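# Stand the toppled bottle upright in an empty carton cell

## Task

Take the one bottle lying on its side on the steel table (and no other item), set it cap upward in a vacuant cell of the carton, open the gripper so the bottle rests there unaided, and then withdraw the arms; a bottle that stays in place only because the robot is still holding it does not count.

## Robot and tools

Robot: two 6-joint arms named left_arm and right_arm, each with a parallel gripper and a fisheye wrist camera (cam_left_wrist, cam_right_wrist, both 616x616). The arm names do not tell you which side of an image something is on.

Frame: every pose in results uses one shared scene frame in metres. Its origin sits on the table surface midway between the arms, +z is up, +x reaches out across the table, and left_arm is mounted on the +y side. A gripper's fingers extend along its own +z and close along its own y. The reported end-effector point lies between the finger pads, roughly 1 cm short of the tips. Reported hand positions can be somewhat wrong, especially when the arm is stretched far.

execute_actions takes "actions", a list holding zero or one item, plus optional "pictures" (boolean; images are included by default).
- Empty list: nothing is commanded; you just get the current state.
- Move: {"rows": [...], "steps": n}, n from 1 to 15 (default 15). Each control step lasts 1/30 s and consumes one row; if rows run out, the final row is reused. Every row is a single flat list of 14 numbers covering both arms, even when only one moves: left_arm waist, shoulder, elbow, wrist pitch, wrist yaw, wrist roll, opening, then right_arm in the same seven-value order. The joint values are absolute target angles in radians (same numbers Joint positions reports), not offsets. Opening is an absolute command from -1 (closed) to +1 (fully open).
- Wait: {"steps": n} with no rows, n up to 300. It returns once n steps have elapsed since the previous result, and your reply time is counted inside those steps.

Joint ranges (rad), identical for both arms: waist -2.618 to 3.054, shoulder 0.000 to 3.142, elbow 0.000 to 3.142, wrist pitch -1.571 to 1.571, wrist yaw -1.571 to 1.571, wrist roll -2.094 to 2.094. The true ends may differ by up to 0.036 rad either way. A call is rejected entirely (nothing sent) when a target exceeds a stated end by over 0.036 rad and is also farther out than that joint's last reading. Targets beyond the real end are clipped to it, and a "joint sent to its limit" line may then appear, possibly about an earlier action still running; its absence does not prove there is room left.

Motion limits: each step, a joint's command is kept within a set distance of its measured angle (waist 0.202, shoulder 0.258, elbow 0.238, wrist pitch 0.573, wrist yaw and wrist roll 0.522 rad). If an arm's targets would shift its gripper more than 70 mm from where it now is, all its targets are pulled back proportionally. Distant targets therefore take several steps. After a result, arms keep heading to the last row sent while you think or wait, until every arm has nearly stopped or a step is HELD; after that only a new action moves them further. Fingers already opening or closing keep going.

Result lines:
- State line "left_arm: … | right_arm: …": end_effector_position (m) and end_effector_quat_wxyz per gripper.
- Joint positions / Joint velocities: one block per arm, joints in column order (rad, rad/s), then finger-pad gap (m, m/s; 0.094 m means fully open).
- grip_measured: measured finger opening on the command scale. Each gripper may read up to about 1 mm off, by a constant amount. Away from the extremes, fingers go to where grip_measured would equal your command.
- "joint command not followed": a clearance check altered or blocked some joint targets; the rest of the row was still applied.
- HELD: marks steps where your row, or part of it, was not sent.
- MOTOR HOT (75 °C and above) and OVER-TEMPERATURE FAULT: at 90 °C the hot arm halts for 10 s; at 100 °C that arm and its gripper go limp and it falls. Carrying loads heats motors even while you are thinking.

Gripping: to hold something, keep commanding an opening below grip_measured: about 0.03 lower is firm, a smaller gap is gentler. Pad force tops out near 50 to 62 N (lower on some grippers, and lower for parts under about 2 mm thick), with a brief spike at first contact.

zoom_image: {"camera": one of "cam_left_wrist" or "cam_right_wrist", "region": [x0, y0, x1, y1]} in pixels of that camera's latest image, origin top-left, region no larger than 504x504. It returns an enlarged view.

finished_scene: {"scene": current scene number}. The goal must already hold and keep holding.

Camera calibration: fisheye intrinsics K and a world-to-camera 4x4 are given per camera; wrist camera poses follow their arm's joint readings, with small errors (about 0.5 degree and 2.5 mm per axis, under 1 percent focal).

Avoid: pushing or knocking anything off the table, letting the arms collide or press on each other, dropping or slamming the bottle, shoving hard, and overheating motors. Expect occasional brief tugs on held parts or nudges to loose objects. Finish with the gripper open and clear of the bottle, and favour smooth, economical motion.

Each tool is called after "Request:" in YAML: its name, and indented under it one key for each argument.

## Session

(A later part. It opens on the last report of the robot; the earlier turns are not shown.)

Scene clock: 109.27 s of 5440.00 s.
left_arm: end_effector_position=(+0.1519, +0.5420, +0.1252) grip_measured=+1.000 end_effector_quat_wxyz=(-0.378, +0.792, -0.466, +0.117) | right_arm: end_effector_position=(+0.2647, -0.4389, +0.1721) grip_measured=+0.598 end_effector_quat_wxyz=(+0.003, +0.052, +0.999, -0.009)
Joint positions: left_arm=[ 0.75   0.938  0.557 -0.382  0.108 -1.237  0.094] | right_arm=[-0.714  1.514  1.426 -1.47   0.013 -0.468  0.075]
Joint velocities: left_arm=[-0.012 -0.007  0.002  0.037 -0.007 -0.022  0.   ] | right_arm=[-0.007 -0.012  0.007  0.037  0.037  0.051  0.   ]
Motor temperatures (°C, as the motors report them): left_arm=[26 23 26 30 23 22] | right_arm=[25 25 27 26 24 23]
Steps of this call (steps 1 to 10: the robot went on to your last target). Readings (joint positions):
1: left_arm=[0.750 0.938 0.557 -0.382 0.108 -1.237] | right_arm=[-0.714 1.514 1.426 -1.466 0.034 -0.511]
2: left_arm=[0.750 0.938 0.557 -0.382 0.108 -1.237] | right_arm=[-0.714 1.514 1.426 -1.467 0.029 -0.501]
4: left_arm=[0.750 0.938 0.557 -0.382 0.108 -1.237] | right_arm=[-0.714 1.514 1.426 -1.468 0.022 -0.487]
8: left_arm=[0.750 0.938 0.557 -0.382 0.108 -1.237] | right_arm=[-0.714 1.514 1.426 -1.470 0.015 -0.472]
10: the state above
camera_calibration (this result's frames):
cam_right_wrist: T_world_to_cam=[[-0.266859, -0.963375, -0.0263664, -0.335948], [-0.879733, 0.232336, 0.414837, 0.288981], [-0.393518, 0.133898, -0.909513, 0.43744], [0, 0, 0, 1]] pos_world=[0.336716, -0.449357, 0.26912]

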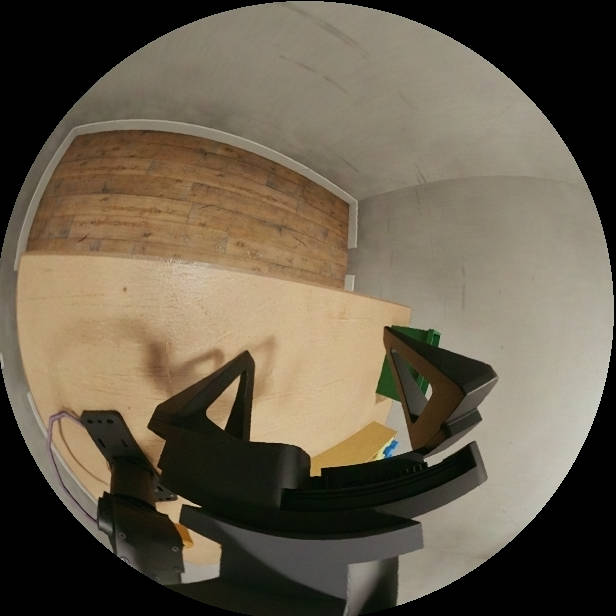

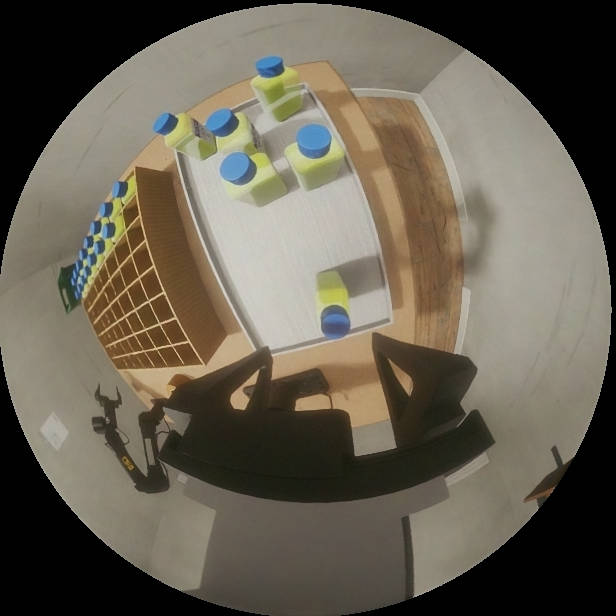

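Request:
execute_actions:
  actions:
    - {"rows":[[0.75,0.938,0.557,-0.382,0.108,-1.237,1,-0.73,1.52,1.41,-1.45,-0.01,-0.53,0.6],[0.75,0.938,0.557,-0.382,0.108,-1.237,1,-0.745,1.525,1.39,-1.42,-0.01,-0.53,0.6],[0.75,0.938,0.557,-0.382,0.108,-1.237,1,-0.76,1.53,1.37,-1.39,-0.01,-0.53,0.6],[0.75,0.938,0.557,-0.382,0.108,-1.237,1,-0.768,1.535,1.35,-1.36,-0.01,-0.53,0.6],[0.75,0.938,0.557,-0.382,0.108,-1.237,1,-0.768,1.54,1.33,-1.34,-0.01,-0.53,0.6],[0.75,0.938,0.557,-0.382,0.108,-1.237,1,-0.768,1.54,1.31,-1.325,-0.01,-0.53,0.6],[0.75,0.938,0.557,-0.382,0.108,-1.237,1,-0.768,1.54,1.296,-1.325,-0.01,-0.53,0.6]]}

Request:
zoom_image:
  camera: "cam_right_wrist"
  region: [230,230,430,430]

Scene clock: 116.20 s of 5440.00 s.
left_arm: end_effector_position=(+0.1519, +0.5420, +0.1252) grip_measured=+1.000 end_effector_quat_wxyz=(-0.378, +0.792, -0.466, +0.117) | right_arm: end_effector_position=(+0.2610, -0.4487, +0.1333) grip_measured=+0.598 end_effector_quat_wxyz=(-0.007, +0.049, +0.999, +0.005)
Joint positions: left_arm=[ 0.75   0.938  0.557 -0.382  0.108 -1.237  0.094] | right_arm=[-0.762  1.541  1.298 -1.345  0.    -0.521  0.075]
Joint velocities: left_arm=[ 0.007  0.002  0.012 -0.037 -0.007  0.022  0.   ] | right_arm=[-0.012 -0.002  0.007  0.022 -0.051  0.037 -0.001]
Motor temperatures (°C, as the motors report them): left_arm=[26 23 26 30 23 22] | right_arm=[25 26 27 26 24 23]
Steps of this call (steps 1 to 30: the robot went on to your last target; steps 31 to 90: nothing new was sent; then 3.43 s passed at rest; steps 91 to 105: all 15 steps of this action). Readings (joint positions):
91: left_arm=[0.750 0.938 0.557 -0.382 0.108 -1.237] | right_arm=[-0.715 1.514 1.426 -1.470 0.008 -0.471]
92: left_arm=[0.750 0.938 0.557 -0.382 0.108 -1.237] | right_arm=[-0.718 1.514 1.422 -1.463 0.005 -0.482]
94: left_arm=[0.750 0.938 0.557 -0.382 0.108 -1.237] | right_arm=[-0.735 1.514 1.397 -1.435 0.000 -0.497]
98: left_arm=[0.750 0.938 0.557 -0.382 0.108 -1.237] | right_arm=[-0.762 1.529 1.320 -1.376 0.000 -0.513]
105: the state above
camera_calibration (this result's frames):
cam_right_wrist: T_world_to_cam=[[-0.262418, -0.963744, -0.0483083, -0.345813], [-0.873088, 0.215819, 0.437195, 0.291997], [-0.410919, 0.156905, -0.898068, 0.415365], [0, 0, 0, 1]] pos_world=[0.334873, -0.461467, 0.228661]

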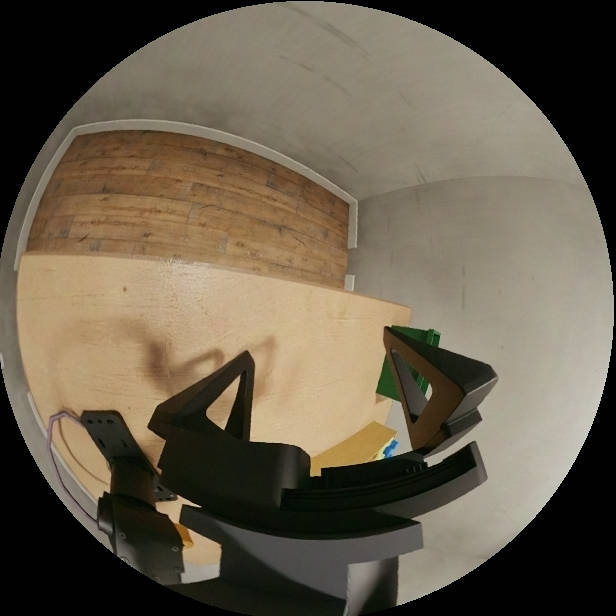

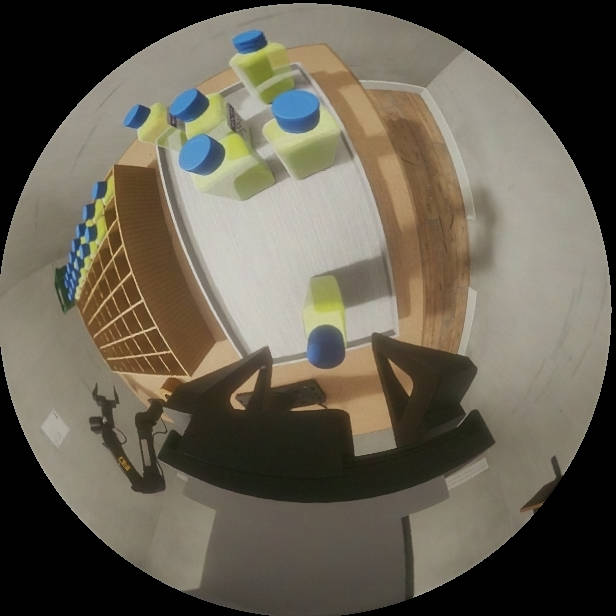

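Region (230, 230, 430, 430) of cam_right_wrist's 616x616 image, scaled by 2.520, with more detail than that image has.

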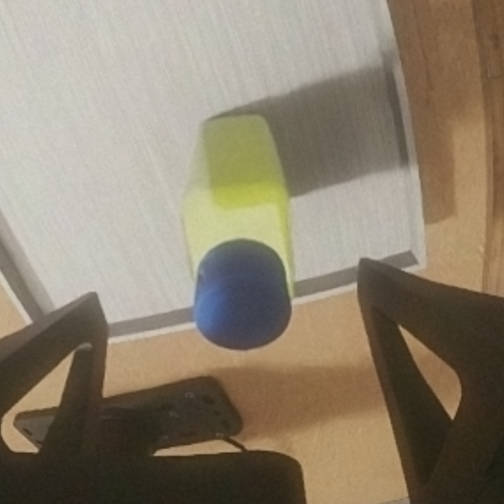

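Request:
execute_actions:
  actions:
    - {"rows":[[0.75,0.938,0.557,-0.382,0.108,-1.237,1,-0.772,1.545,1.296,-1.315,-0.01,-0.53,0.3],[0.75,0.938,0.557,-0.382,0.108,-1.237,1,-0.772,1.545,1.296,-1.315,-0.01,-0.53,0.1],[0.75,0.938,0.557,-0.382,0.108,-1.237,1,-0.772,1.545,1.296,-1.315,-0.01,-0.53,-0.1],[0.75,0.938,0.557,-0.382,0.108,-1.237,1,-0.772,1.545,1.296,-1.315,-0.01,-0.53,-0.2],[0.75,0.938,0.557,-0.382,0.108,-1.237,1,-0.772,1.545,1.296,-1.315,-0.01,-0.53,-0.25],[0.75,0.938,0.557,-0.382,0.108,-1.237,1,-0.772,1.545,1.296,-1.315,-0.01,-0.53,-0.3],[0.75,0.938,0.557,-0.382,0.108,-1.237,1,-0.772,1.545,1.296,-1.315,-0.01,-0.53,-0.35],[0.75,0.938,0.557,-0.382,0.108,-1.237,1,-0.772,1.545,1.296,-1.315,-0.01,-0.53,-0.4],[0.75,0.938,0.557,-0.382,0.108,-1.237,1,-0.772,1.545,1.296,-1.315,-0.01,-0.53,-0.45],[0.75,0.938,0.557,-0.382,0.108,-1.237,1,-0.772,1.545,1.296,-1.315,-0.01,-0.53,-0.55]]}

Request:
zoom_image:
  camera: "cam_right_wrist"
  region: [230,230,430,430]

Scene clock: 121.57 s of 5440.00 s.
left_arm: end_effector_position=(+0.1519, +0.5420, +0.1252) grip_measured=+1.000 end_effector_quat_wxyz=(-0.378, +0.792, -0.466, +0.117) | right_arm: end_effector_position=(+0.2652, -0.4515, +0.1333) grip_measured=-0.498 end_effector_quat_wxyz=(+0.002, +0.048, +0.999, -0.000)
Joint positions: left_arm=[ 0.75   0.938  0.557 -0.382  0.108 -1.237  0.094] | right_arm=[-0.762  1.541  1.298 -1.324 -0.001 -0.524  0.024]
Joint velocities: left_arm=[-0.022  0.002  0.007 -0.022 -0.007 -0.051  0.   ] | right_arm=[-0.027 -0.002 -0.022 -0.007  0.007 -0.007  0.001]
Motor temperatures (°C, as the motors report them): left_arm=[26 23 26 30 23 22] | right_arm=[25 26 27 26 24 23]
Steps of this call (steps 1 to 15: the robot went on to your last target; steps 16 to 90: nothing new was sent; then 1.87 s passed at rest; steps 91 to 105: all 15 steps of this action). Readings (joint positions):
91: left_arm=[0.750 0.938 0.557 -0.382 0.108 -1.237] | right_arm=[-0.762 1.541 1.298 -1.334 -0.000 -0.524]
92: left_arm=[0.750 0.938 0.557 -0.382 0.108 -1.237] | right_arm=[-0.762 1.541 1.298 -1.333 -0.000 -0.524]
94: left_arm=[0.750 0.938 0.557 -0.382 0.108 -1.237] | right_arm=[-0.762 1.541 1.298 -1.330 -0.000 -0.524]
98: left_arm=[0.750 0.938 0.557 -0.382 0.108 -1.237] | right_arm=[-0.762 1.541 1.298 -1.327 -0.000 -0.524]
105: the state above
camera_calibration (this result's frames):
cam_right_wrist: T_world_to_cam=[[-0.259074, -0.964928, -0.0423551, -0.349581], [-0.881006, 0.218114, 0.419827, 0.301735], [-0.395864, 0.146081, -0.906616, 0.40975], [0, 0, 0, 1]] pos_world=[0.337468, -0.46299, 0.230003]

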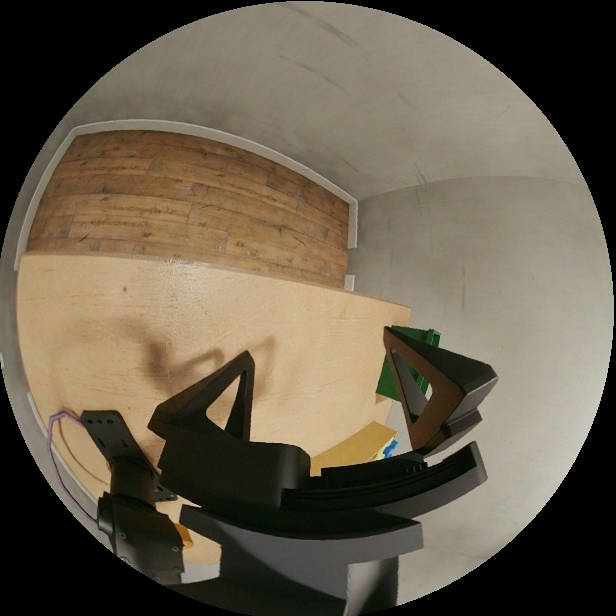

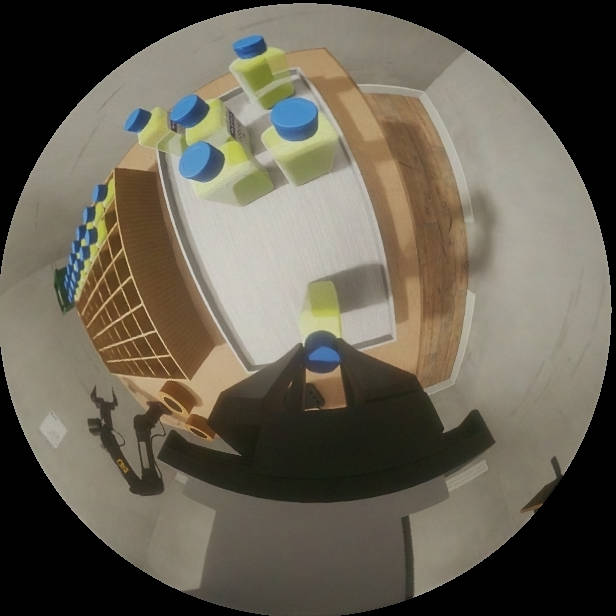

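Region (230, 230, 430, 430) of cam_right_wrist's 616x616 image, scaled by 2.520, with more detail than that image has.

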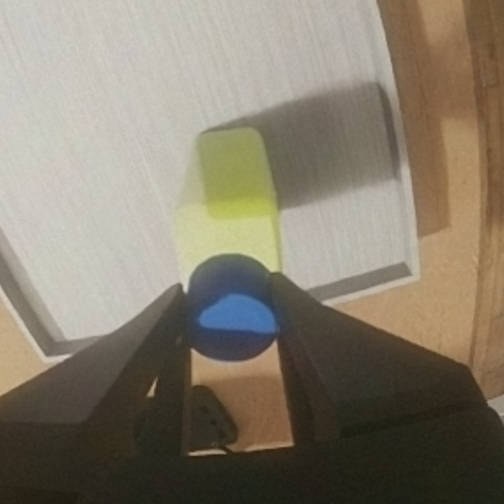

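Request:
execute_actions:
  actions:
    - {"rows":[[0.75,0.938,0.557,-0.382,0.108,-1.237,1,-0.765,1.535,1.315,-1.35,0,-0.53,-0.55],[0.75,0.938,0.557,-0.382,0.108,-1.237,1,-0.765,1.53,1.335,-1.38,0,-0.53,-0.55],[0.75,0.938,0.557,-0.382,0.108,-1.237,1,-0.765,1.525,1.36,-1.41,0,-0.53,-0.55],[0.75,0.938,0.557,-0.382,0.108,-1.237,1,-0.765,1.52,1.385,-1.44,0,-0.53,-0.55],[0.75,0.938,0.557,-0.382,0.108,-1.237,1,-0.765,1.515,1.41,-1.47,0,-0.55,-0.55],[0.75,0.938,0.557,-0.382,0.108,-1.237,1,-0.765,1.51,1.435,-1.5,0,-0.6,-0.55],[0.75,0.938,0.557,-0.382,0.108,-1.237,1,-0.765,1.505,1.46,-1.53,0,-0.65,-0.55],[0.75,0.938,0.557,-0.382,0.108,-1.237,1,-0.765,1.5,1.49,-1.56,0,-0.7,-0.55],[0.75,0.938,0.557,-0.382,0.108,-1.237,1,-0.75,1.5,1.52,-1.57,0,-0.75,-0.55],[0.75,0.938,0.557,-0.382,0.108,-1.237,1,-0.73,1.5,1.55,-1.57,0,-0.8,-0.55],[0.75,0.938,0.557,-0.382,0.108,-1.237,1,-0.7,1.5,1.58,-1.57,0,-0.85,-0.55],[0.75,0.938,0.557,-0.382,0.108,-1.237,1,-0.67,1.5,1.6,-1.57,0,-0.9,-0.55],[0.75,0.938,0.557,-0.382,0.108,-1.237,1,-0.63,1.5,1.62,-1.57,0,-0.95,-0.55],[0.75,0.938,0.557,-0.382,0.108,-1.237,1,-0.59,1.5,1.64,-1.57,0,-0.98,-0.55],[0.75,0.938,0.557,-0.382,0.108,-1.237,1,-0.54,1.5,1.65,-1.57,0,-0.98,-0.55]]}
  pictures: false

Request:
execute_actions:
  actions:
    - {"rows":[[0.75,0.938,0.557,-0.382,0.108,-1.237,1,-0.49,1.5,1.65,-1.57,0,-0.98,-0.55],[0.75,0.938,0.557,-0.382,0.108,-1.237,1,-0.44,1.5,1.65,-1.57,0,-0.98,-0.55],[0.75,0.938,0.557,-0.382,0.108,-1.237,1,-0.39,1.5,1.65,-1.57,0,-0.98,-0.55],[0.75,0.938,0.557,-0.382,0.108,-1.237,1,-0.34,1.5,1.65,-1.57,0,-0.98,-0.55],[0.75,0.938,0.557,-0.382,0.108,-1.237,1,-0.29,1.5,1.65,-1.57,0,-0.98,-0.55],[0.75,0.938,0.557,-0.382,0.108,-1.237,1,-0.24,1.5,1.65,-1.57,0,-0.98,-0.55],[0.75,0.938,0.557,-0.382,0.108,-1.237,1,-0.19,1.5,1.65,-1.57,0,-0.98,-0.55],[0.75,0.938,0.557,-0.382,0.108,-1.237,1,-0.15,1.5,1.65,-1.57,0,-0.98,-0.55],[0.75,0.938,0.557,-0.382,0.108,-1.237,1,-0.12,1.5,1.65,-1.57,0,-0.98,-0.55],[0.75,0.938,0.557,-0.382,0.108,-1.237,1,-0.1,1.5,1.65,-1.57,0,-0.98,-0.55]]}

Request:
zoom_image:
  camera: "cam_right_wrist"
  region: [130,80,430,380]

Scene clock: 139.47 s of 5440.00 s.
left_arm: end_effector_position=(+0.1519, +0.5420, +0.1252) grip_measured=+1.000 end_effector_quat_wxyz=(-0.378, +0.792, -0.466, +0.117) | right_arm: end_effector_position=(+0.2926, -0.4302, +0.2148) grip_measured=-0.498 end_effector_quat_wxyz=(+0.044, -0.172, +0.983, -0.042)
Joint positions: left_arm=[ 0.75   0.938  0.557 -0.382  0.108 -1.237  0.094] | right_arm=[-0.634  1.523  1.602 -1.527  0.012 -0.839  0.024]
Joint velocities: left_arm=[-0.012  0.002 -0.012 -0.037  0.007  0.022  0.   ] | right_arm=[ 1.209 -0.042  0.53  -0.066 -0.081 -0.901 -0.003]
Motor temperatures (°C, as the motors report them): left_arm=[26 23 27 30 23 22] | right_arm=[25 26 28 26 24 23]
joint sent to its limit (right arm) — the command would take joint 4 (wrist pitch) past its lower limit, so that joint was sent only as far as its limit.
Steps of this call (steps 1 to 15: the robot went on to your last target; steps 16 to 90: nothing new was sent; then 14.40 s passed at rest; steps 91 to 105: all 15 steps of this action). Readings (joint positions):
91: left_arm=[0.750 0.938 0.557 -0.382 0.108 -1.237] | right_arm=[-0.762 1.541 1.298 -1.326 -0.001 -0.524]
92: left_arm=[0.750 0.938 0.557 -0.382 0.108 -1.237] | right_arm=[-0.762 1.541 1.299 -1.331 -0.001 -0.524]
94: left_arm=[0.750 0.938 0.557 -0.382 0.108 -1.237] | right_arm=[-0.762 1.541 1.317 -1.361 -0.001 -0.524]
98: left_arm=[0.750 0.938 0.557 -0.382 0.108 -1.237] | right_arm=[-0.762 1.540 1.413 -1.450 -0.000 -0.582]
105: the state above

Scene clock: 139.97 s of 5440.00 s.
left_arm: end_effector_position=(+0.1519, +0.5420, +0.1252) grip_measured=+1.000 end_effector_quat_wxyz=(-0.378, +0.792, -0.466, +0.117) | right_arm: end_effector_position=(+0.3240, -0.2834, +0.2221) grip_measured=-0.498 end_effector_quat_wxyz=(+0.059, -0.486, +0.871, -0.027)
Joint positions: left_arm=[ 0.75   0.938  0.557 -0.382  0.108 -1.237  0.094] | right_arm=[-0.094  1.52   1.629 -1.55  -0.005 -0.97   0.024]
Joint velocities: left_arm=[-0.007  0.002 -0.017 -0.066 -0.022 -0.022  0.   ] | right_arm=[-0.002  0.007  0.007 -0.066  0.066 -0.037 -0.   ]
Motor temperatures (°C, as the motors report them): left_arm=[26 23 27 30 23 22] | right_arm=[25 26 28 26 24 23]
joint sent to its limit (right arm) — the command would take joint 4 (wrist pitch) past its lower limit, so that joint was sent only as far as its limit.
Steps of this call (steps 1 to 15: all 15 steps of this action). Readings (joint positions):
1: left_arm=[0.750 0.938 0.557 -0.382 0.108 -1.237] | right_arm=[-0.587 1.522 1.616 -1.527 0.013 -0.866]
2: left_arm=[0.750 0.938 0.557 -0.382 0.108 -1.237] | right_arm=[-0.537 1.520 1.625 -1.527 0.013 -0.888]
4: left_arm=[0.750 0.938 0.557 -0.382 0.108 -1.237] | right_arm=[-0.432 1.520 1.629 -1.529 0.011 -0.919]
8: left_arm=[0.750 0.938 0.557 -0.382 0.108 -1.237] | right_arm=[-0.228 1.520 1.629 -1.536 0.007 -0.951]
15: the state above
camera_calibration (this result's frames):
cam_right_wrist: T_world_to_cam=[[0.751447, -0.658076, 0.0475778, -0.428871], [-0.632417, -0.697835, 0.336266, -0.0420081], [-0.188087, -0.282775, -0.940564, 0.307721], [0, 0, 0, 1]] pos_world=[0.353585, -0.224528, 0.323962]

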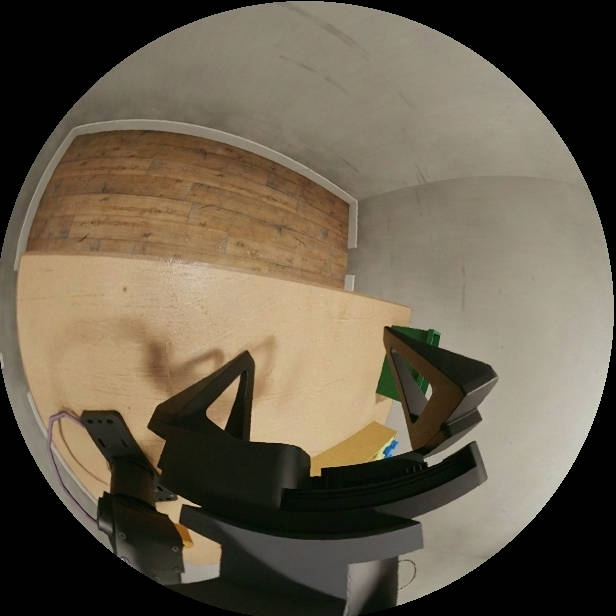

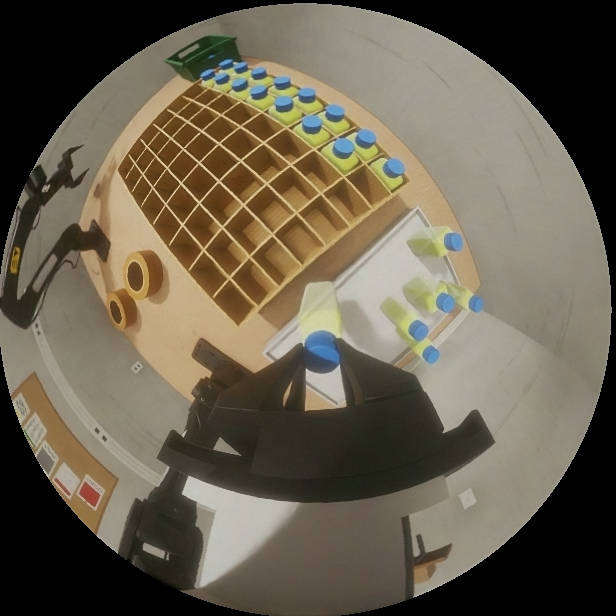

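Region (130, 80, 430, 380) of cam_right_wrist's 616x616 image, scaled by 1.680, with more detail than that image has.

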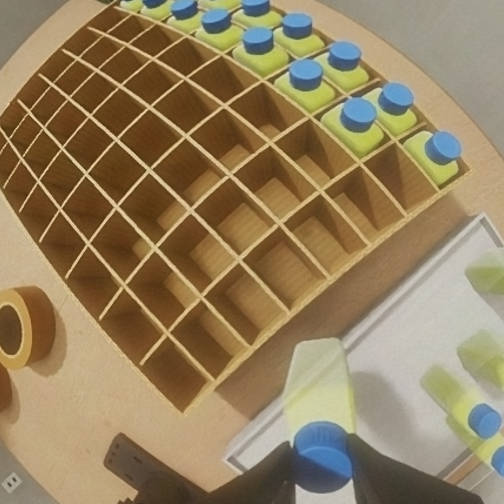

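Request:
execute_actions:
  actions:
    - {"rows":[[0.75,0.938,0.557,-0.382,0.108,-1.237,1,-0.07,1.51,1.64,-1.56,0,-1.055,-0.55],[0.75,0.938,0.557,-0.382,0.108,-1.237,1,-0.03,1.51,1.64,-1.56,0,-1.055,-0.55],[0.75,0.938,0.557,-0.382,0.108,-1.237,1,0.02,1.51,1.64,-1.56,0,-1.055,-0.55],[0.75,0.938,0.557,-0.382,0.108,-1.237,1,0.07,1.51,1.64,-1.56,0,-1.055,-0.55],[0.75,0.938,0.557,-0.382,0.108,-1.237,1,0.12,1.51,1.64,-1.56,0,-1.055,-0.55],[0.75,0.938,0.557,-0.382,0.108,-1.237,1,0.17,1.51,1.64,-1.56,0,-1.055,-0.55],[0.75,0.938,0.557,-0.382,0.108,-1.237,1,0.22,1.51,1.64,-1.56,0,-1.055,-0.55],[0.75,0.938,0.557,-0.382,0.108,-1.237,1,0.27,1.51,1.63,-1.56,0,-1.055,-0.55],[0.75,0.938,0.557,-0.382,0.108,-1.237,1,0.31,1.51,1.62,-1.56,0,-1.055,-0.55],[0.75,0.938,0.557,-0.382,0.108,-1.237,1,0.34,1.51,1.6,-1.56,0,-1.055,-0.55],[0.75,0.938,0.557,-0.382,0.108,-1.237,1,0.36,1.51,1.59,-1.56,0,-1.055,-0.55],[0.75,0.938,0.557,-0.382,0.108,-1.237,1,0.376,1.51,1.575,-1.56,0,-1.055,-0.55]]}
  pictures: false

Request:
execute_actions:
  actions:
    - {"steps":6}

Request:
zoom_image:
  camera: "cam_right_wrist"
  region: [220,190,420,390]

Scene clock: 153.07 s of 5440.00 s.
left_arm: end_effector_position=(+0.1519, +0.5420, +0.1252) grip_measured=+1.000 end_effector_quat_wxyz=(-0.378, +0.792, -0.466, +0.117) | right_arm: end_effector_position=(+0.2785, -0.1640, +0.2091) grip_measured=-0.498 end_effector_quat_wxyz=(+0.037, -0.706, +0.707, -0.007)
Joint positions: left_arm=[ 0.75   0.938  0.557 -0.382  0.108 -1.237  0.094] | right_arm=[ 0.38   1.52   1.58  -1.555 -0.005 -1.047  0.024]
Joint velocities: left_arm=[ 0.022  0.002  0.002 -0.051  0.037  0.007  0.   ] | right_arm=[ 0.007 -0.022 -0.129  0.007 -0.051 -0.037  0.   ]
Motor temperatures (°C, as the motors report them): left_arm=[26 23 27 30 23 22] | right_arm=[25 27 28 26 24 23]
joint sent to its limit (right arm) — the command would take joint 4 (wrist pitch) past its lower limit, so that joint was sent only as far as its limit.
Steps of this call (steps 1 to 15: the robot went on to your last target; steps 16 to 90: nothing new was sent; then 9.60 s passed at rest; steps 91 to 105: all 15 steps of this action). Readings (joint positions):
91: left_arm=[0.750 0.938 0.557 -0.382 0.108 -1.237] | right_arm=[-0.093 1.520 1.629 -1.555 -0.002 -0.985]
92: left_arm=[0.750 0.938 0.557 -0.382 0.108 -1.237] | right_arm=[-0.085 1.520 1.629 -1.555 0.002 -0.998]
94: left_arm=[0.750 0.938 0.557 -0.382 0.108 -1.237] | right_arm=[-0.032 1.520 1.629 -1.555 0.013 -1.015]
98: left_arm=[0.750 0.938 0.557 -0.382 0.108 -1.237] | right_arm=[0.175 1.520 1.629 -1.555 0.013 -1.035]
105: the state above

Scene clock: 153.27 s of 5440.00 s.
left_arm: end_effector_position=(+0.1519, +0.5420, +0.1252) grip_measured=+1.000 end_effector_quat_wxyz=(-0.378, +0.792, -0.466, +0.117) | right_arm: end_effector_position=(+0.2778, -0.1650, +0.2083) grip_measured=-0.498 end_effector_quat_wxyz=(+0.034, -0.707, +0.707, -0.008)
Joint positions: left_arm=[ 0.75   0.938  0.557 -0.382  0.108 -1.237  0.094] | right_arm=[ 0.38   1.52   1.577 -1.558 -0.003 -1.048  0.024]
Joint velocities: left_arm=[ 0.002  0.007 -0.007 -0.037  0.007 -0.007  0.   ] | right_arm=[ 0.007 -0.012  0.002  0.007  0.007 -0.007 -0.   ]
Motor temperatures (°C, as the motors report them): left_arm=[26 23 27 30 23 22] | right_arm=[25 27 28 26 24 23]
Steps of this call (steps 1 to 6: the robot went on to your last target). Readings (joint positions):
1: left_arm=[0.750 0.938 0.557 -0.382 0.108 -1.237] | right_arm=[0.380 1.520 1.577 -1.557 -0.005 -1.047]
2: left_arm=[0.750 0.938 0.557 -0.382 0.108 -1.237] | right_arm=[0.380 1.520 1.577 -1.558 -0.003 -1.048]
4: left_arm=[0.750 0.938 0.557 -0.382 0.108 -1.237] | right_arm=[0.380 1.520 1.577 -1.558 -0.003 -1.048]
6: the state above
camera_calibration (this result's frames):
cam_right_wrist: T_world_to_cam=[[0.986249, -0.164959, 0.0100966, -0.2916], [-0.156353, -0.911514, 0.380389, -0.16063], [-0.0535451, -0.376736, -0.924772, 0.2633], [0, 0, 0, 1]] pos_world=[0.276574, -0.0953234, 0.307539]

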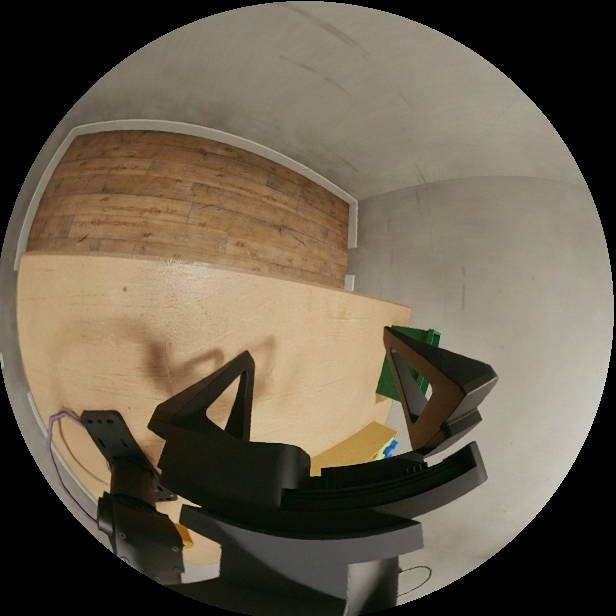

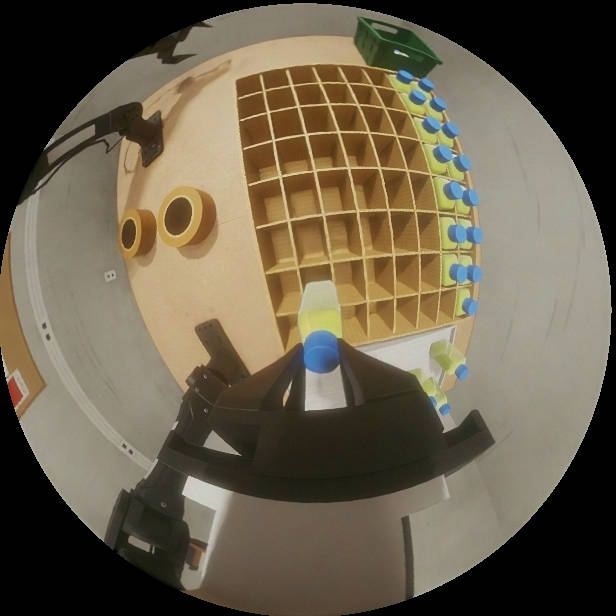

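Region (220, 190, 420, 390) of cam_right_wrist's 616x616 image, scaled by 2.520, with more detail than that image has.

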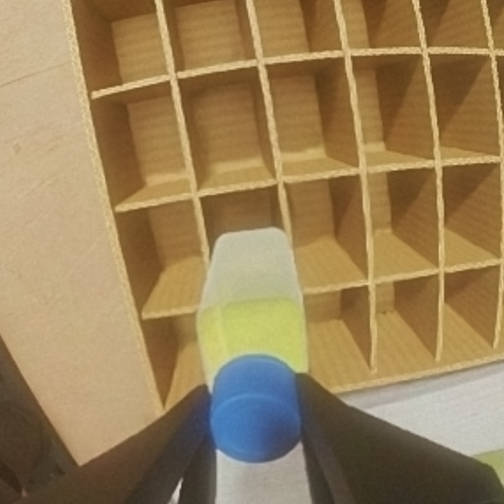

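Request:
execute_actions:
  actions:
    - {"rows":[[0.75,0.938,0.557,-0.382,0.108,-1.237,1,0.4,1.535,1.58,-1.556,0,-1.0,-0.55],[0.75,0.938,0.557,-0.382,0.108,-1.237,1,0.415,1.545,1.58,-1.556,0,-1.0,-0.55],[0.75,0.938,0.557,-0.382,0.108,-1.237,1,0.427,1.555,1.58,-1.556,0,-1.0,-0.55]]}

Request:
zoom_image:
  camera: "cam_right_wrist"
  region: [220,190,420,390]

Scene clock: 158.50 s of 5440.00 s.
left_arm: end_effector_position=(+0.1519, +0.5420, +0.1252) grip_measured=+1.000 end_effector_quat_wxyz=(-0.378, +0.792, -0.466, +0.117) | right_arm: end_effector_position=(+0.2752, -0.1550, +0.1996) grip_measured=-0.498 end_effector_quat_wxyz=(+0.017, -0.707, +0.707, -0.005)
Joint positions: left_arm=[ 0.75   0.938  0.557 -0.382  0.108 -1.237  0.094] | right_arm=[ 0.42   1.555  1.577 -1.558  0.002 -1.008  0.024]
Joint velocities: left_arm=[ 0.002 -0.007  0.002  0.022  0.007 -0.007  0.   ] | right_arm=[-0.002  0.002 -0.002 -0.081  0.007 -0.037  0.   ]
Motor temperatures (°C, as the motors report them): left_arm=[26 23 27 31 23 22] | right_arm=[25 27 28 26 24 23]
Steps of this call (steps 1 to 15: the robot went on to your last target; steps 16 to 90: nothing new was sent; then 1.73 s passed at rest; steps 91 to 105: all 15 steps of this action). Readings (joint positions):
91: left_arm=[0.750 0.938 0.557 -0.382 0.108 -1.237] | right_arm=[0.381 1.521 1.577 -1.558 -0.002 -1.042]
92: left_arm=[0.750 0.938 0.557 -0.382 0.108 -1.237] | right_arm=[0.385 1.523 1.577 -1.558 -0.000 -1.035]
94: left_arm=[0.750 0.938 0.557 -0.382 0.108 -1.237] | right_arm=[0.402 1.534 1.577 -1.558 0.002 -1.025]
98: left_arm=[0.750 0.938 0.557 -0.382 0.108 -1.237] | right_arm=[0.420 1.554 1.577 -1.558 0.002 -1.014]
105: the state above
camera_calibration (this result's frames):
cam_right_wrist: T_world_to_cam=[[0.986146, -0.165178, -0.015215, -0.282248], [-0.145152, -0.903691, 0.402832, -0.154963], [-0.0802889, -0.395043, -0.915147, 0.261538], [0, 0, 0, 1]] pos_world=[0.276843, -0.0833408, 0.297475]

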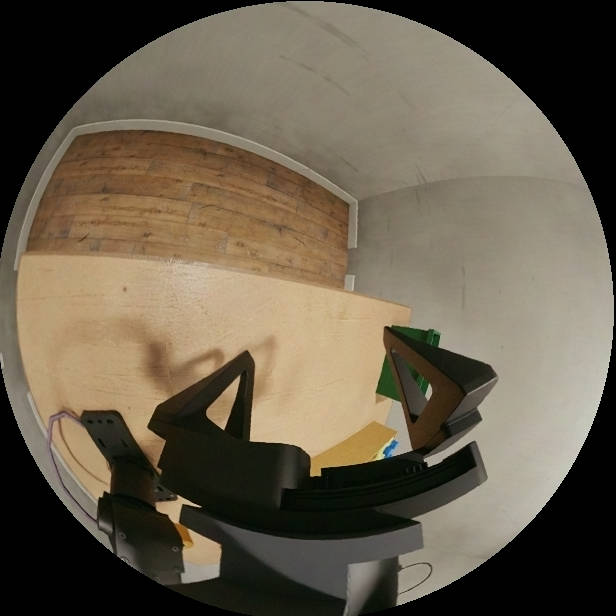

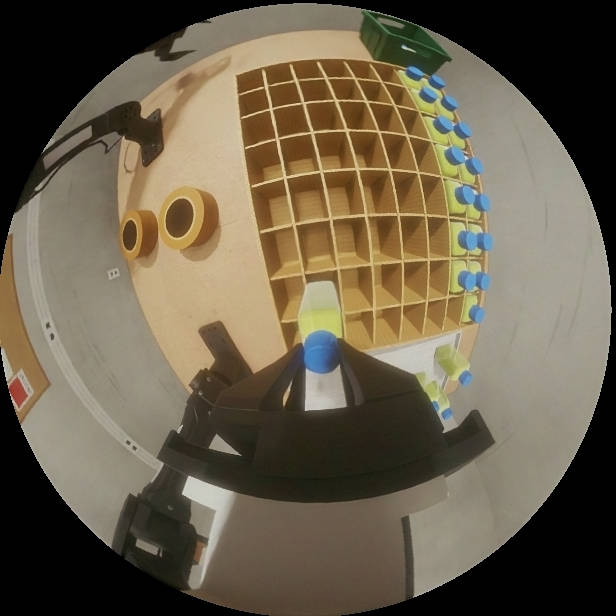

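Region (220, 190, 420, 390) of cam_right_wrist's 616x616 image, scaled by 2.520, with more detail than that image has.

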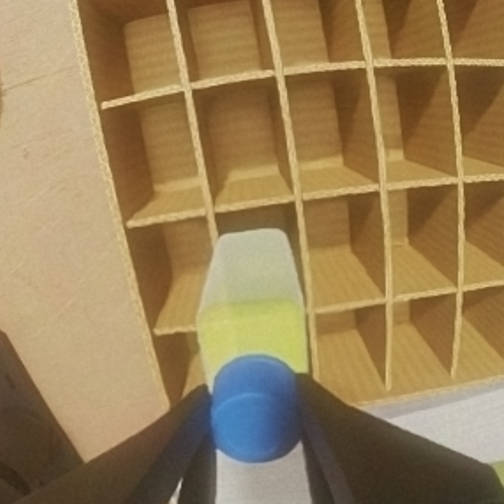

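Request:
execute_actions:
  actions:
    - {"rows":[[0.75,0.938,0.557,-0.382,0.108,-1.237,1,0.436,1.565,1.605,-1.556,0,-1.0,-0.55],[0.75,0.938,0.557,-0.382,0.108,-1.237,1,0.436,1.575,1.615,-1.556,0,-1.0,-0.55],[0.75,0.938,0.557,-0.382,0.108,-1.237,1,0.436,1.585,1.62,-1.556,0,-1.0,-0.55],[0.75,0.938,0.557,-0.382,0.108,-1.237,1,0.436,1.595,1.62,-1.556,0,-1.0,-0.55]]}

Request:
zoom_image:
  camera: "cam_right_wrist"
  region: [220,190,420,390]

Scene clock: 167.43 s of 5440.00 s.
left_arm: end_effector_position=(+0.1519, +0.5420, +0.1252) grip_measured=+1.000 end_effector_quat_wxyz=(-0.378, +0.792, -0.466, +0.117) | right_arm: end_effector_position=(+0.2795, -0.1504, +0.1937) grip_measured=-0.498 end_effector_quat_wxyz=(+0.005, -0.708, +0.706, -0.002)
Joint positions: left_arm=[ 0.75   0.938  0.557 -0.382  0.108 -1.237  0.094] | right_arm=[ 0.426  1.595  1.593 -1.558  0.002 -1.007  0.024]
Joint velocities: left_arm=[-0.012  0.002 -0.002  0.007 -0.022 -0.022  0.   ] | right_arm=[-0.007 -0.022 -0.002  0.051  0.007  0.037  0.   ]
Motor temperatures (°C, as the motors report them): left_arm=[26 23 27 31 23 22] | right_arm=[25 27 28 26 24 23]
Steps of this call (steps 1 to 15: the robot went on to your last target; steps 16 to 90: nothing new was sent; then 5.43 s passed at rest; steps 91 to 105: all 15 steps of this action). Readings (joint positions):
91: left_arm=[0.750 0.938 0.557 -0.382 0.108 -1.237] | right_arm=[0.421 1.555 1.577 -1.558 0.002 -1.007]
92: left_arm=[0.750 0.938 0.557 -0.382 0.108 -1.237] | right_arm=[0.422 1.557 1.579 -1.559 0.002 -1.007]
94: left_arm=[0.750 0.938 0.557 -0.382 0.108 -1.237] | right_arm=[0.425 1.568 1.589 -1.560 0.002 -1.007]
98: left_arm=[0.750 0.938 0.557 -0.382 0.108 -1.237] | right_arm=[0.426 1.591 1.593 -1.558 0.002 -1.007]
105: the state above
camera_calibration (this result's frames):
cam_right_wrist: T_world_to_cam=[[0.986351, -0.161343, -0.0328678, -0.28186], [-0.133175, -0.899094, 0.417006, -0.153275], [-0.0968324, -0.406937, -0.908309, 0.259823], [0, 0, 0, 1]] pos_world=[0.28276, -0.0775532, 0.290652]

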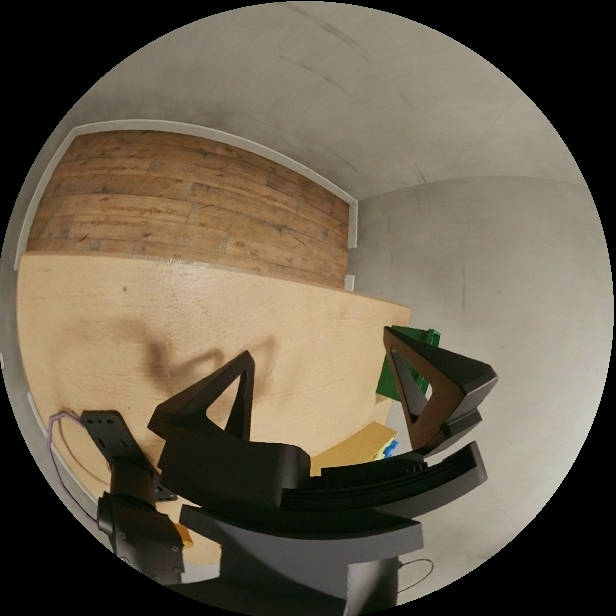

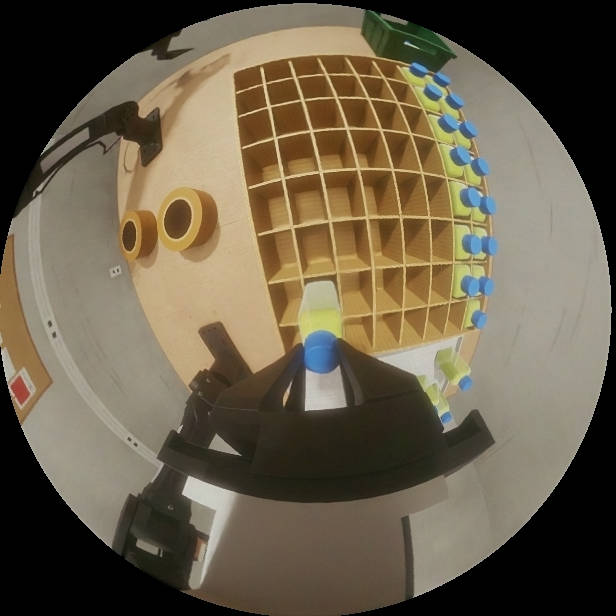

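Region (220, 190, 420, 390) of cam_right_wrist's 616x616 image, scaled by 2.520, with more detail than that image has.

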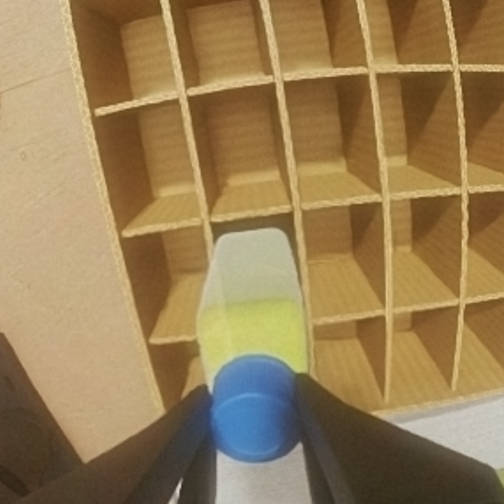

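Request:
execute_actions:
  actions:
    - {"rows":[[0.75,0.938,0.557,-0.382,0.108,-1.237,1,0.436,1.6,1.6,-1.53,0,-1.0,-0.55],[0.75,0.938,0.557,-0.382,0.108,-1.237,1,0.436,1.6,1.595,-1.53,0,-1.0,-0.55],[0.75,0.938,0.557,-0.382,0.108,-1.237,1,0.436,1.6,1.59,-1.52,0,-1.0,-0.55],[0.75,0.938,0.557,-0.382,0.108,-1.237,1,0.436,1.6,1.58,-1.51,0,-1.0,-0.55],[0.75,0.938,0.557,-0.382,0.108,-1.237,1,0.436,1.6,1.57,-1.5,0,-1.0,-0.55],[0.75,0.938,0.557,-0.382,0.108,-1.237,1,0.436,1.6,1.562,-1.492,0,-1.0,-0.55],[0.75,0.938,0.557,-0.382,0.108,-1.237,1,0.436,1.6,1.554,-1.484,0,-1.0,-0.55],[0.75,0.938,0.557,-0.382,0.108,-1.237,1,0.436,1.6,1.546,-1.476,0,-1.0,-0.55],[0.75,0.938,0.557,-0.382,0.108,-1.237,1,0.436,1.6,1.538,-1.468,0,-1.0,-0.55],[0.75,0.938,0.557,-0.382,0.108,-1.237,1,0.436,1.6,1.53,-1.46,0,-1.0,-0.55],[0.75,0.938,0.557,-0.382,0.108,-1.237,1,0.436,1.6,1.522,-1.46,0,-1.0,-0.55],[0.75,0.938,0.557,-0.382,0.108,-1.237,1,0.436,1.6,1.514,-1.46,0,-1.0,-0.55],[0.75,0.938,0.557,-0.382,0.108,-1.237,1,0.436,1.6,1.506,-1.46,0,-1.0,-0.55]]}
  pictures: false

Request:
execute_actions:
  actions:
    - {"steps":5}

Request:
zoom_image:
  camera: "cam_right_wrist"
  region: [220,190,420,390]

Scene clock: 175.50 s of 5440.00 s.
left_arm: end_effector_position=(+0.1519, +0.5420, +0.1252) grip_measured=+1.000 end_effector_quat_wxyz=(-0.378, +0.792, -0.466, +0.117) | right_arm: end_effector_position=(+0.2835, -0.1460, +0.1874) grip_measured=-0.498 end_effector_quat_wxyz=(+0.020, -0.709, +0.705, -0.004)
Joint positions: left_arm=[ 0.75   0.938  0.557 -0.382  0.108 -1.237  0.094] | right_arm=[ 0.43   1.584  1.555 -1.502 -0.002 -1.005  0.024]
Joint velocities: left_arm=[-0.002  0.007 -0.002  0.007  0.022  0.022  0.   ] | right_arm=[ 0.012 -0.032 -0.046  0.022 -0.051 -0.007  0.   ]
Motor temperatures (°C, as the motors report them): left_arm=[26 23 27 31 23 22] | right_arm=[25 27 29 26 24 23]
Steps of this call (steps 1 to 15: the robot went on to your last target; steps 16 to 90: nothing new was sent; then 4.57 s passed at rest; steps 91 to 105: all 15 steps of this action). Readings (joint positions):
91: left_arm=[0.750 0.938 0.557 -0.382 0.108 -1.237] | right_arm=[0.426 1.595 1.593 -1.557 0.002 -1.007]
92: left_arm=[0.750 0.938 0.557 -0.382 0.108 -1.237] | right_arm=[0.426 1.595 1.593 -1.554 0.002 -1.007]
94: left_arm=[0.750 0.938 0.557 -0.382 0.108 -1.237] | right_arm=[0.426 1.595 1.593 -1.545 0.002 -1.007]
98: left_arm=[0.750 0.938 0.557 -0.382 0.108 -1.237] | right_arm=[0.426 1.595 1.571 -1.516 0.000 -1.006]
105: the state above

Scene clock: 175.67 s of 5440.00 s.
left_arm: end_effector_position=(+0.1519, +0.5420, +0.1252) grip_measured=+1.000 end_effector_quat_wxyz=(-0.378, +0.792, -0.466, +0.117) | right_arm: end_effector_position=(+0.2836, -0.1460, +0.1874) grip_measured=-0.498 end_effector_quat_wxyz=(+0.021, -0.709, +0.705, -0.004)
Joint positions: left_arm=[ 0.75   0.938  0.557 -0.382  0.108 -1.237  0.094] | right_arm=[ 0.43   1.582  1.554 -1.501 -0.002 -1.005  0.024]
Joint velocities: left_arm=[ 0.002  0.012 -0.002  0.037  0.037 -0.007  0.   ] | right_arm=[ 0.012  0.007 -0.012  0.051 -0.139  0.051 -0.001]
Motor temperatures (°C, as the motors report them): left_arm=[26 23 27 31 23 22] | right_arm=[25 27 29 26 24 23]
Steps of this call (steps 1 to 5: the robot went on to your last target). Readings (joint positions):
1: left_arm=[0.750 0.938 0.557 -0.382 0.108 -1.237] | right_arm=[0.430 1.583 1.555 -1.502 -0.002 -1.005]
2: left_arm=[0.750 0.938 0.557 -0.382 0.108 -1.237] | right_arm=[0.430 1.582 1.554 -1.501 -0.002 -1.005]
4: left_arm=[0.750 0.938 0.557 -0.382 0.108 -1.237] | right_arm=[0.430 1.582 1.554 -1.501 -0.002 -1.005]
5: the state above
camera_calibration (this result's frames):
cam_right_wrist: T_world_to_cam=[[0.987211, -0.158951, -0.0122085, -0.289196], [-0.141153, -0.907123, 0.396489, -0.141181], [-0.074097, -0.389695, -0.917958, 0.254167], [0, 0, 0, 1]] pos_world=[0.284402, -0.0749886, 0.285761]

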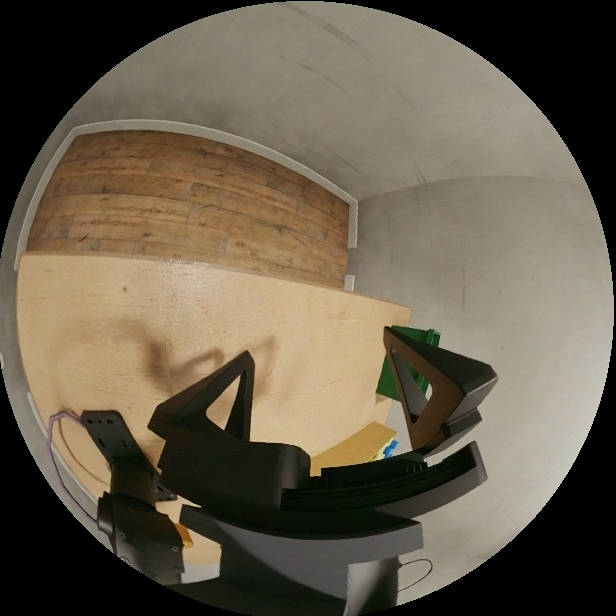

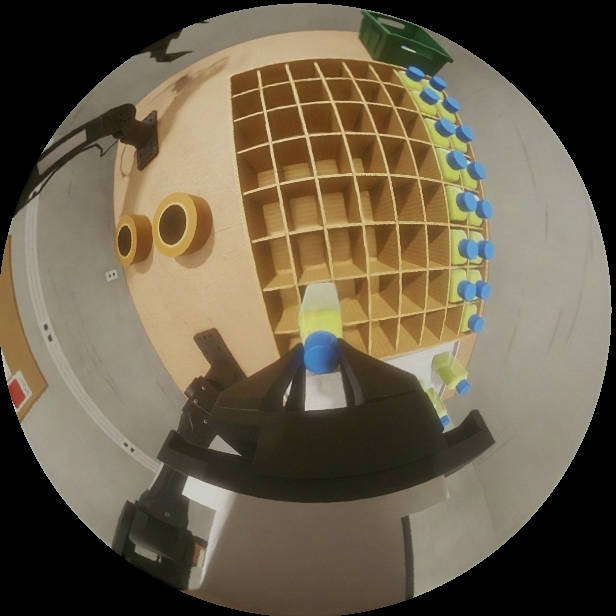

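Region (220, 190, 420, 390) of cam_right_wrist's 616x616 image, scaled by 2.520, with more detail than that image has.

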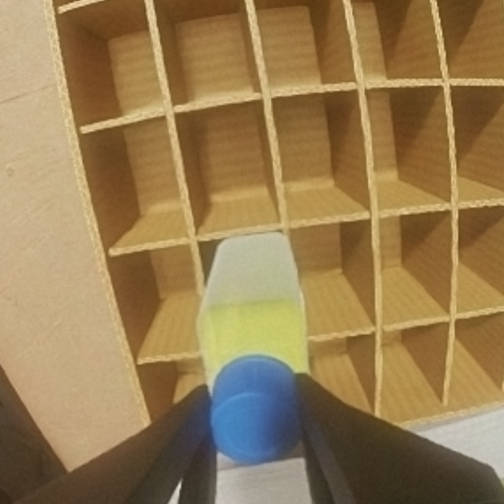

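Request:
execute_actions:
  actions:
    - {"rows":[[0.75,0.938,0.557,-0.382,0.108,-1.237,1,0.42,1.585,1.58,-1.52,0,-1.0,-0.55],[0.75,0.938,0.557,-0.382,0.108,-1.237,1,0.42,1.585,1.6,-1.54,0,-1.0,-0.55],[0.75,0.938,0.557,-0.382,0.108,-1.237,1,0.42,1.585,1.62,-1.556,0,-1.0,-0.55],[0.75,0.938,0.557,-0.382,0.108,-1.237,1,0.42,1.585,1.625,-1.556,0,-1.05,-0.55],[0.75,0.938,0.557,-0.382,0.108,-1.237,1,0.42,1.585,1.625,-1.556,0,-1.05,-0.55],[0.75,0.938,0.557,-0.382,0.108,-1.237,1,0.42,1.585,1.625,-1.556,0,-1.05,-0.55],[0.75,0.938,0.557,-0.382,0.108,-1.237,1,0.42,1.59,1.625,-1.556,0,-1.05,-0.55],[0.75,0.938,0.557,-0.382,0.108,-1.237,1,0.42,1.595,1.625,-1.556,0,-1.05,-0.55],[0.75,0.938,0.557,-0.382,0.108,-1.237,1,0.42,1.6,1.625,-1.556,0,-1.05,-0.55]]}

Request:
zoom_image:
  camera: "cam_right_wrist"
  region: [220,190,420,390]

Scene clock: 183.60 s of 5440.00 s.
left_arm: end_effector_position=(+0.1519, +0.5420, +0.1252) grip_measured=+1.000 end_effector_quat_wxyz=(-0.378, +0.792, -0.466, +0.117) | right_arm: end_effector_position=(+0.2828, -0.1471, +0.1949) grip_measured=-0.498 end_effector_quat_wxyz=(+0.014, -0.722, +0.692, -0.004)
Joint positions: left_arm=[ 0.75   0.938  0.557 -0.382  0.108 -1.237  0.094] | right_arm=[ 0.43   1.596  1.598 -1.544  0.001 -1.041  0.024]
Joint velocities: left_arm=[ 0.012 -0.002  0.007 -0.066  0.051  0.081  0.   ] | right_arm=[-0.017  0.027 -0.007 -0.007 -0.022 -0.081 -0.   ]
Motor temperatures (°C, as the motors report them): left_arm=[26 23 27 31 23 22] | right_arm=[25 26 28 26 24 23]
Steps of this call (steps 1 to 15: the robot went on to your last target; steps 16 to 90: nothing new was sent; then 4.43 s passed at rest; steps 91 to 105: all 15 steps of this action). Readings (joint positions):
91: left_arm=[0.750 0.938 0.557 -0.382 0.108 -1.237] | right_arm=[0.430 1.582 1.559 -1.505 -0.001 -1.005]
92: left_arm=[0.750 0.938 0.557 -0.382 0.108 -1.237] | right_arm=[0.430 1.582 1.564 -1.508 0.000 -1.005]
94: left_arm=[0.750 0.938 0.557 -0.382 0.108 -1.237] | right_arm=[0.430 1.584 1.579 -1.521 0.000 -1.011]
98: left_arm=[0.750 0.938 0.557 -0.382 0.108 -1.237] | right_arm=[0.430 1.584 1.598 -1.534 0.001 -1.030]
105: the state above
camera_calibration (this result's frames):
cam_right_wrist: T_world_to_cam=[[0.992137, -0.123729, -0.0188476, -0.283399], [-0.105458, -0.907547, 0.406493, -0.157328], [-0.0674002, -0.401309, -0.913459, 0.256019], [0, 0, 0, 1]] pos_world=[0.281835, -0.0751049, 0.292474]

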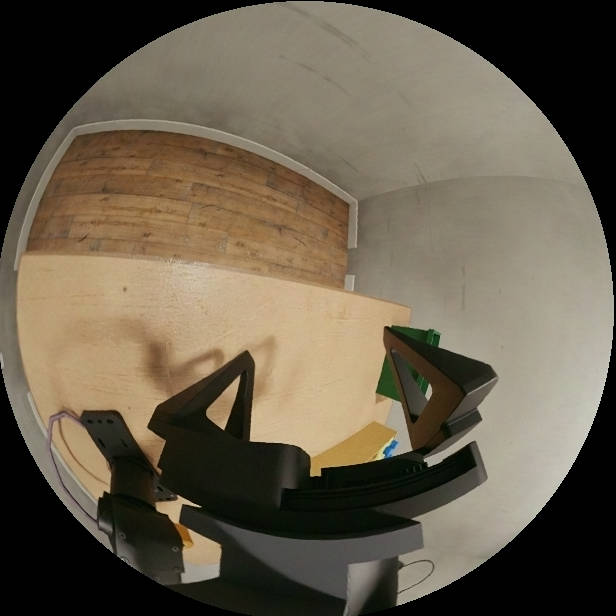

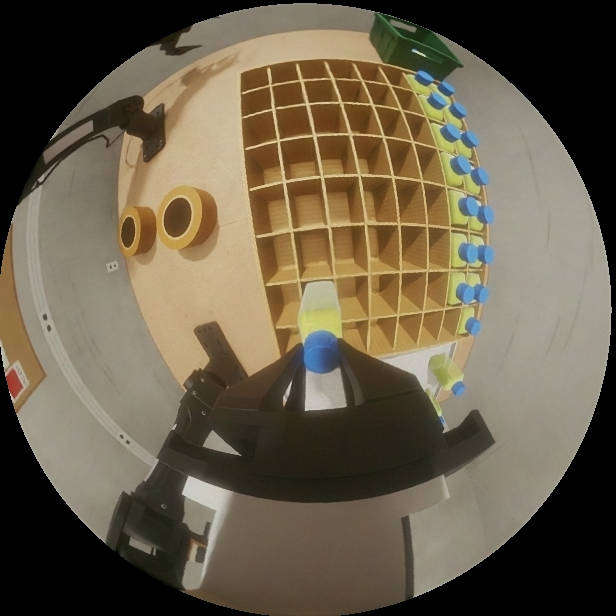

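Region (220, 190, 420, 390) of cam_right_wrist's 616x616 image, scaled by 2.520, with more detail than that image has.

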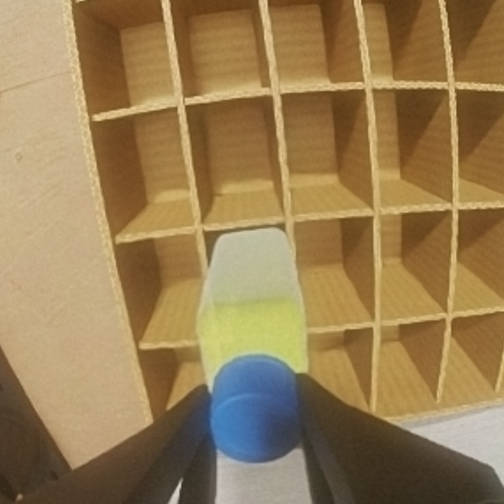

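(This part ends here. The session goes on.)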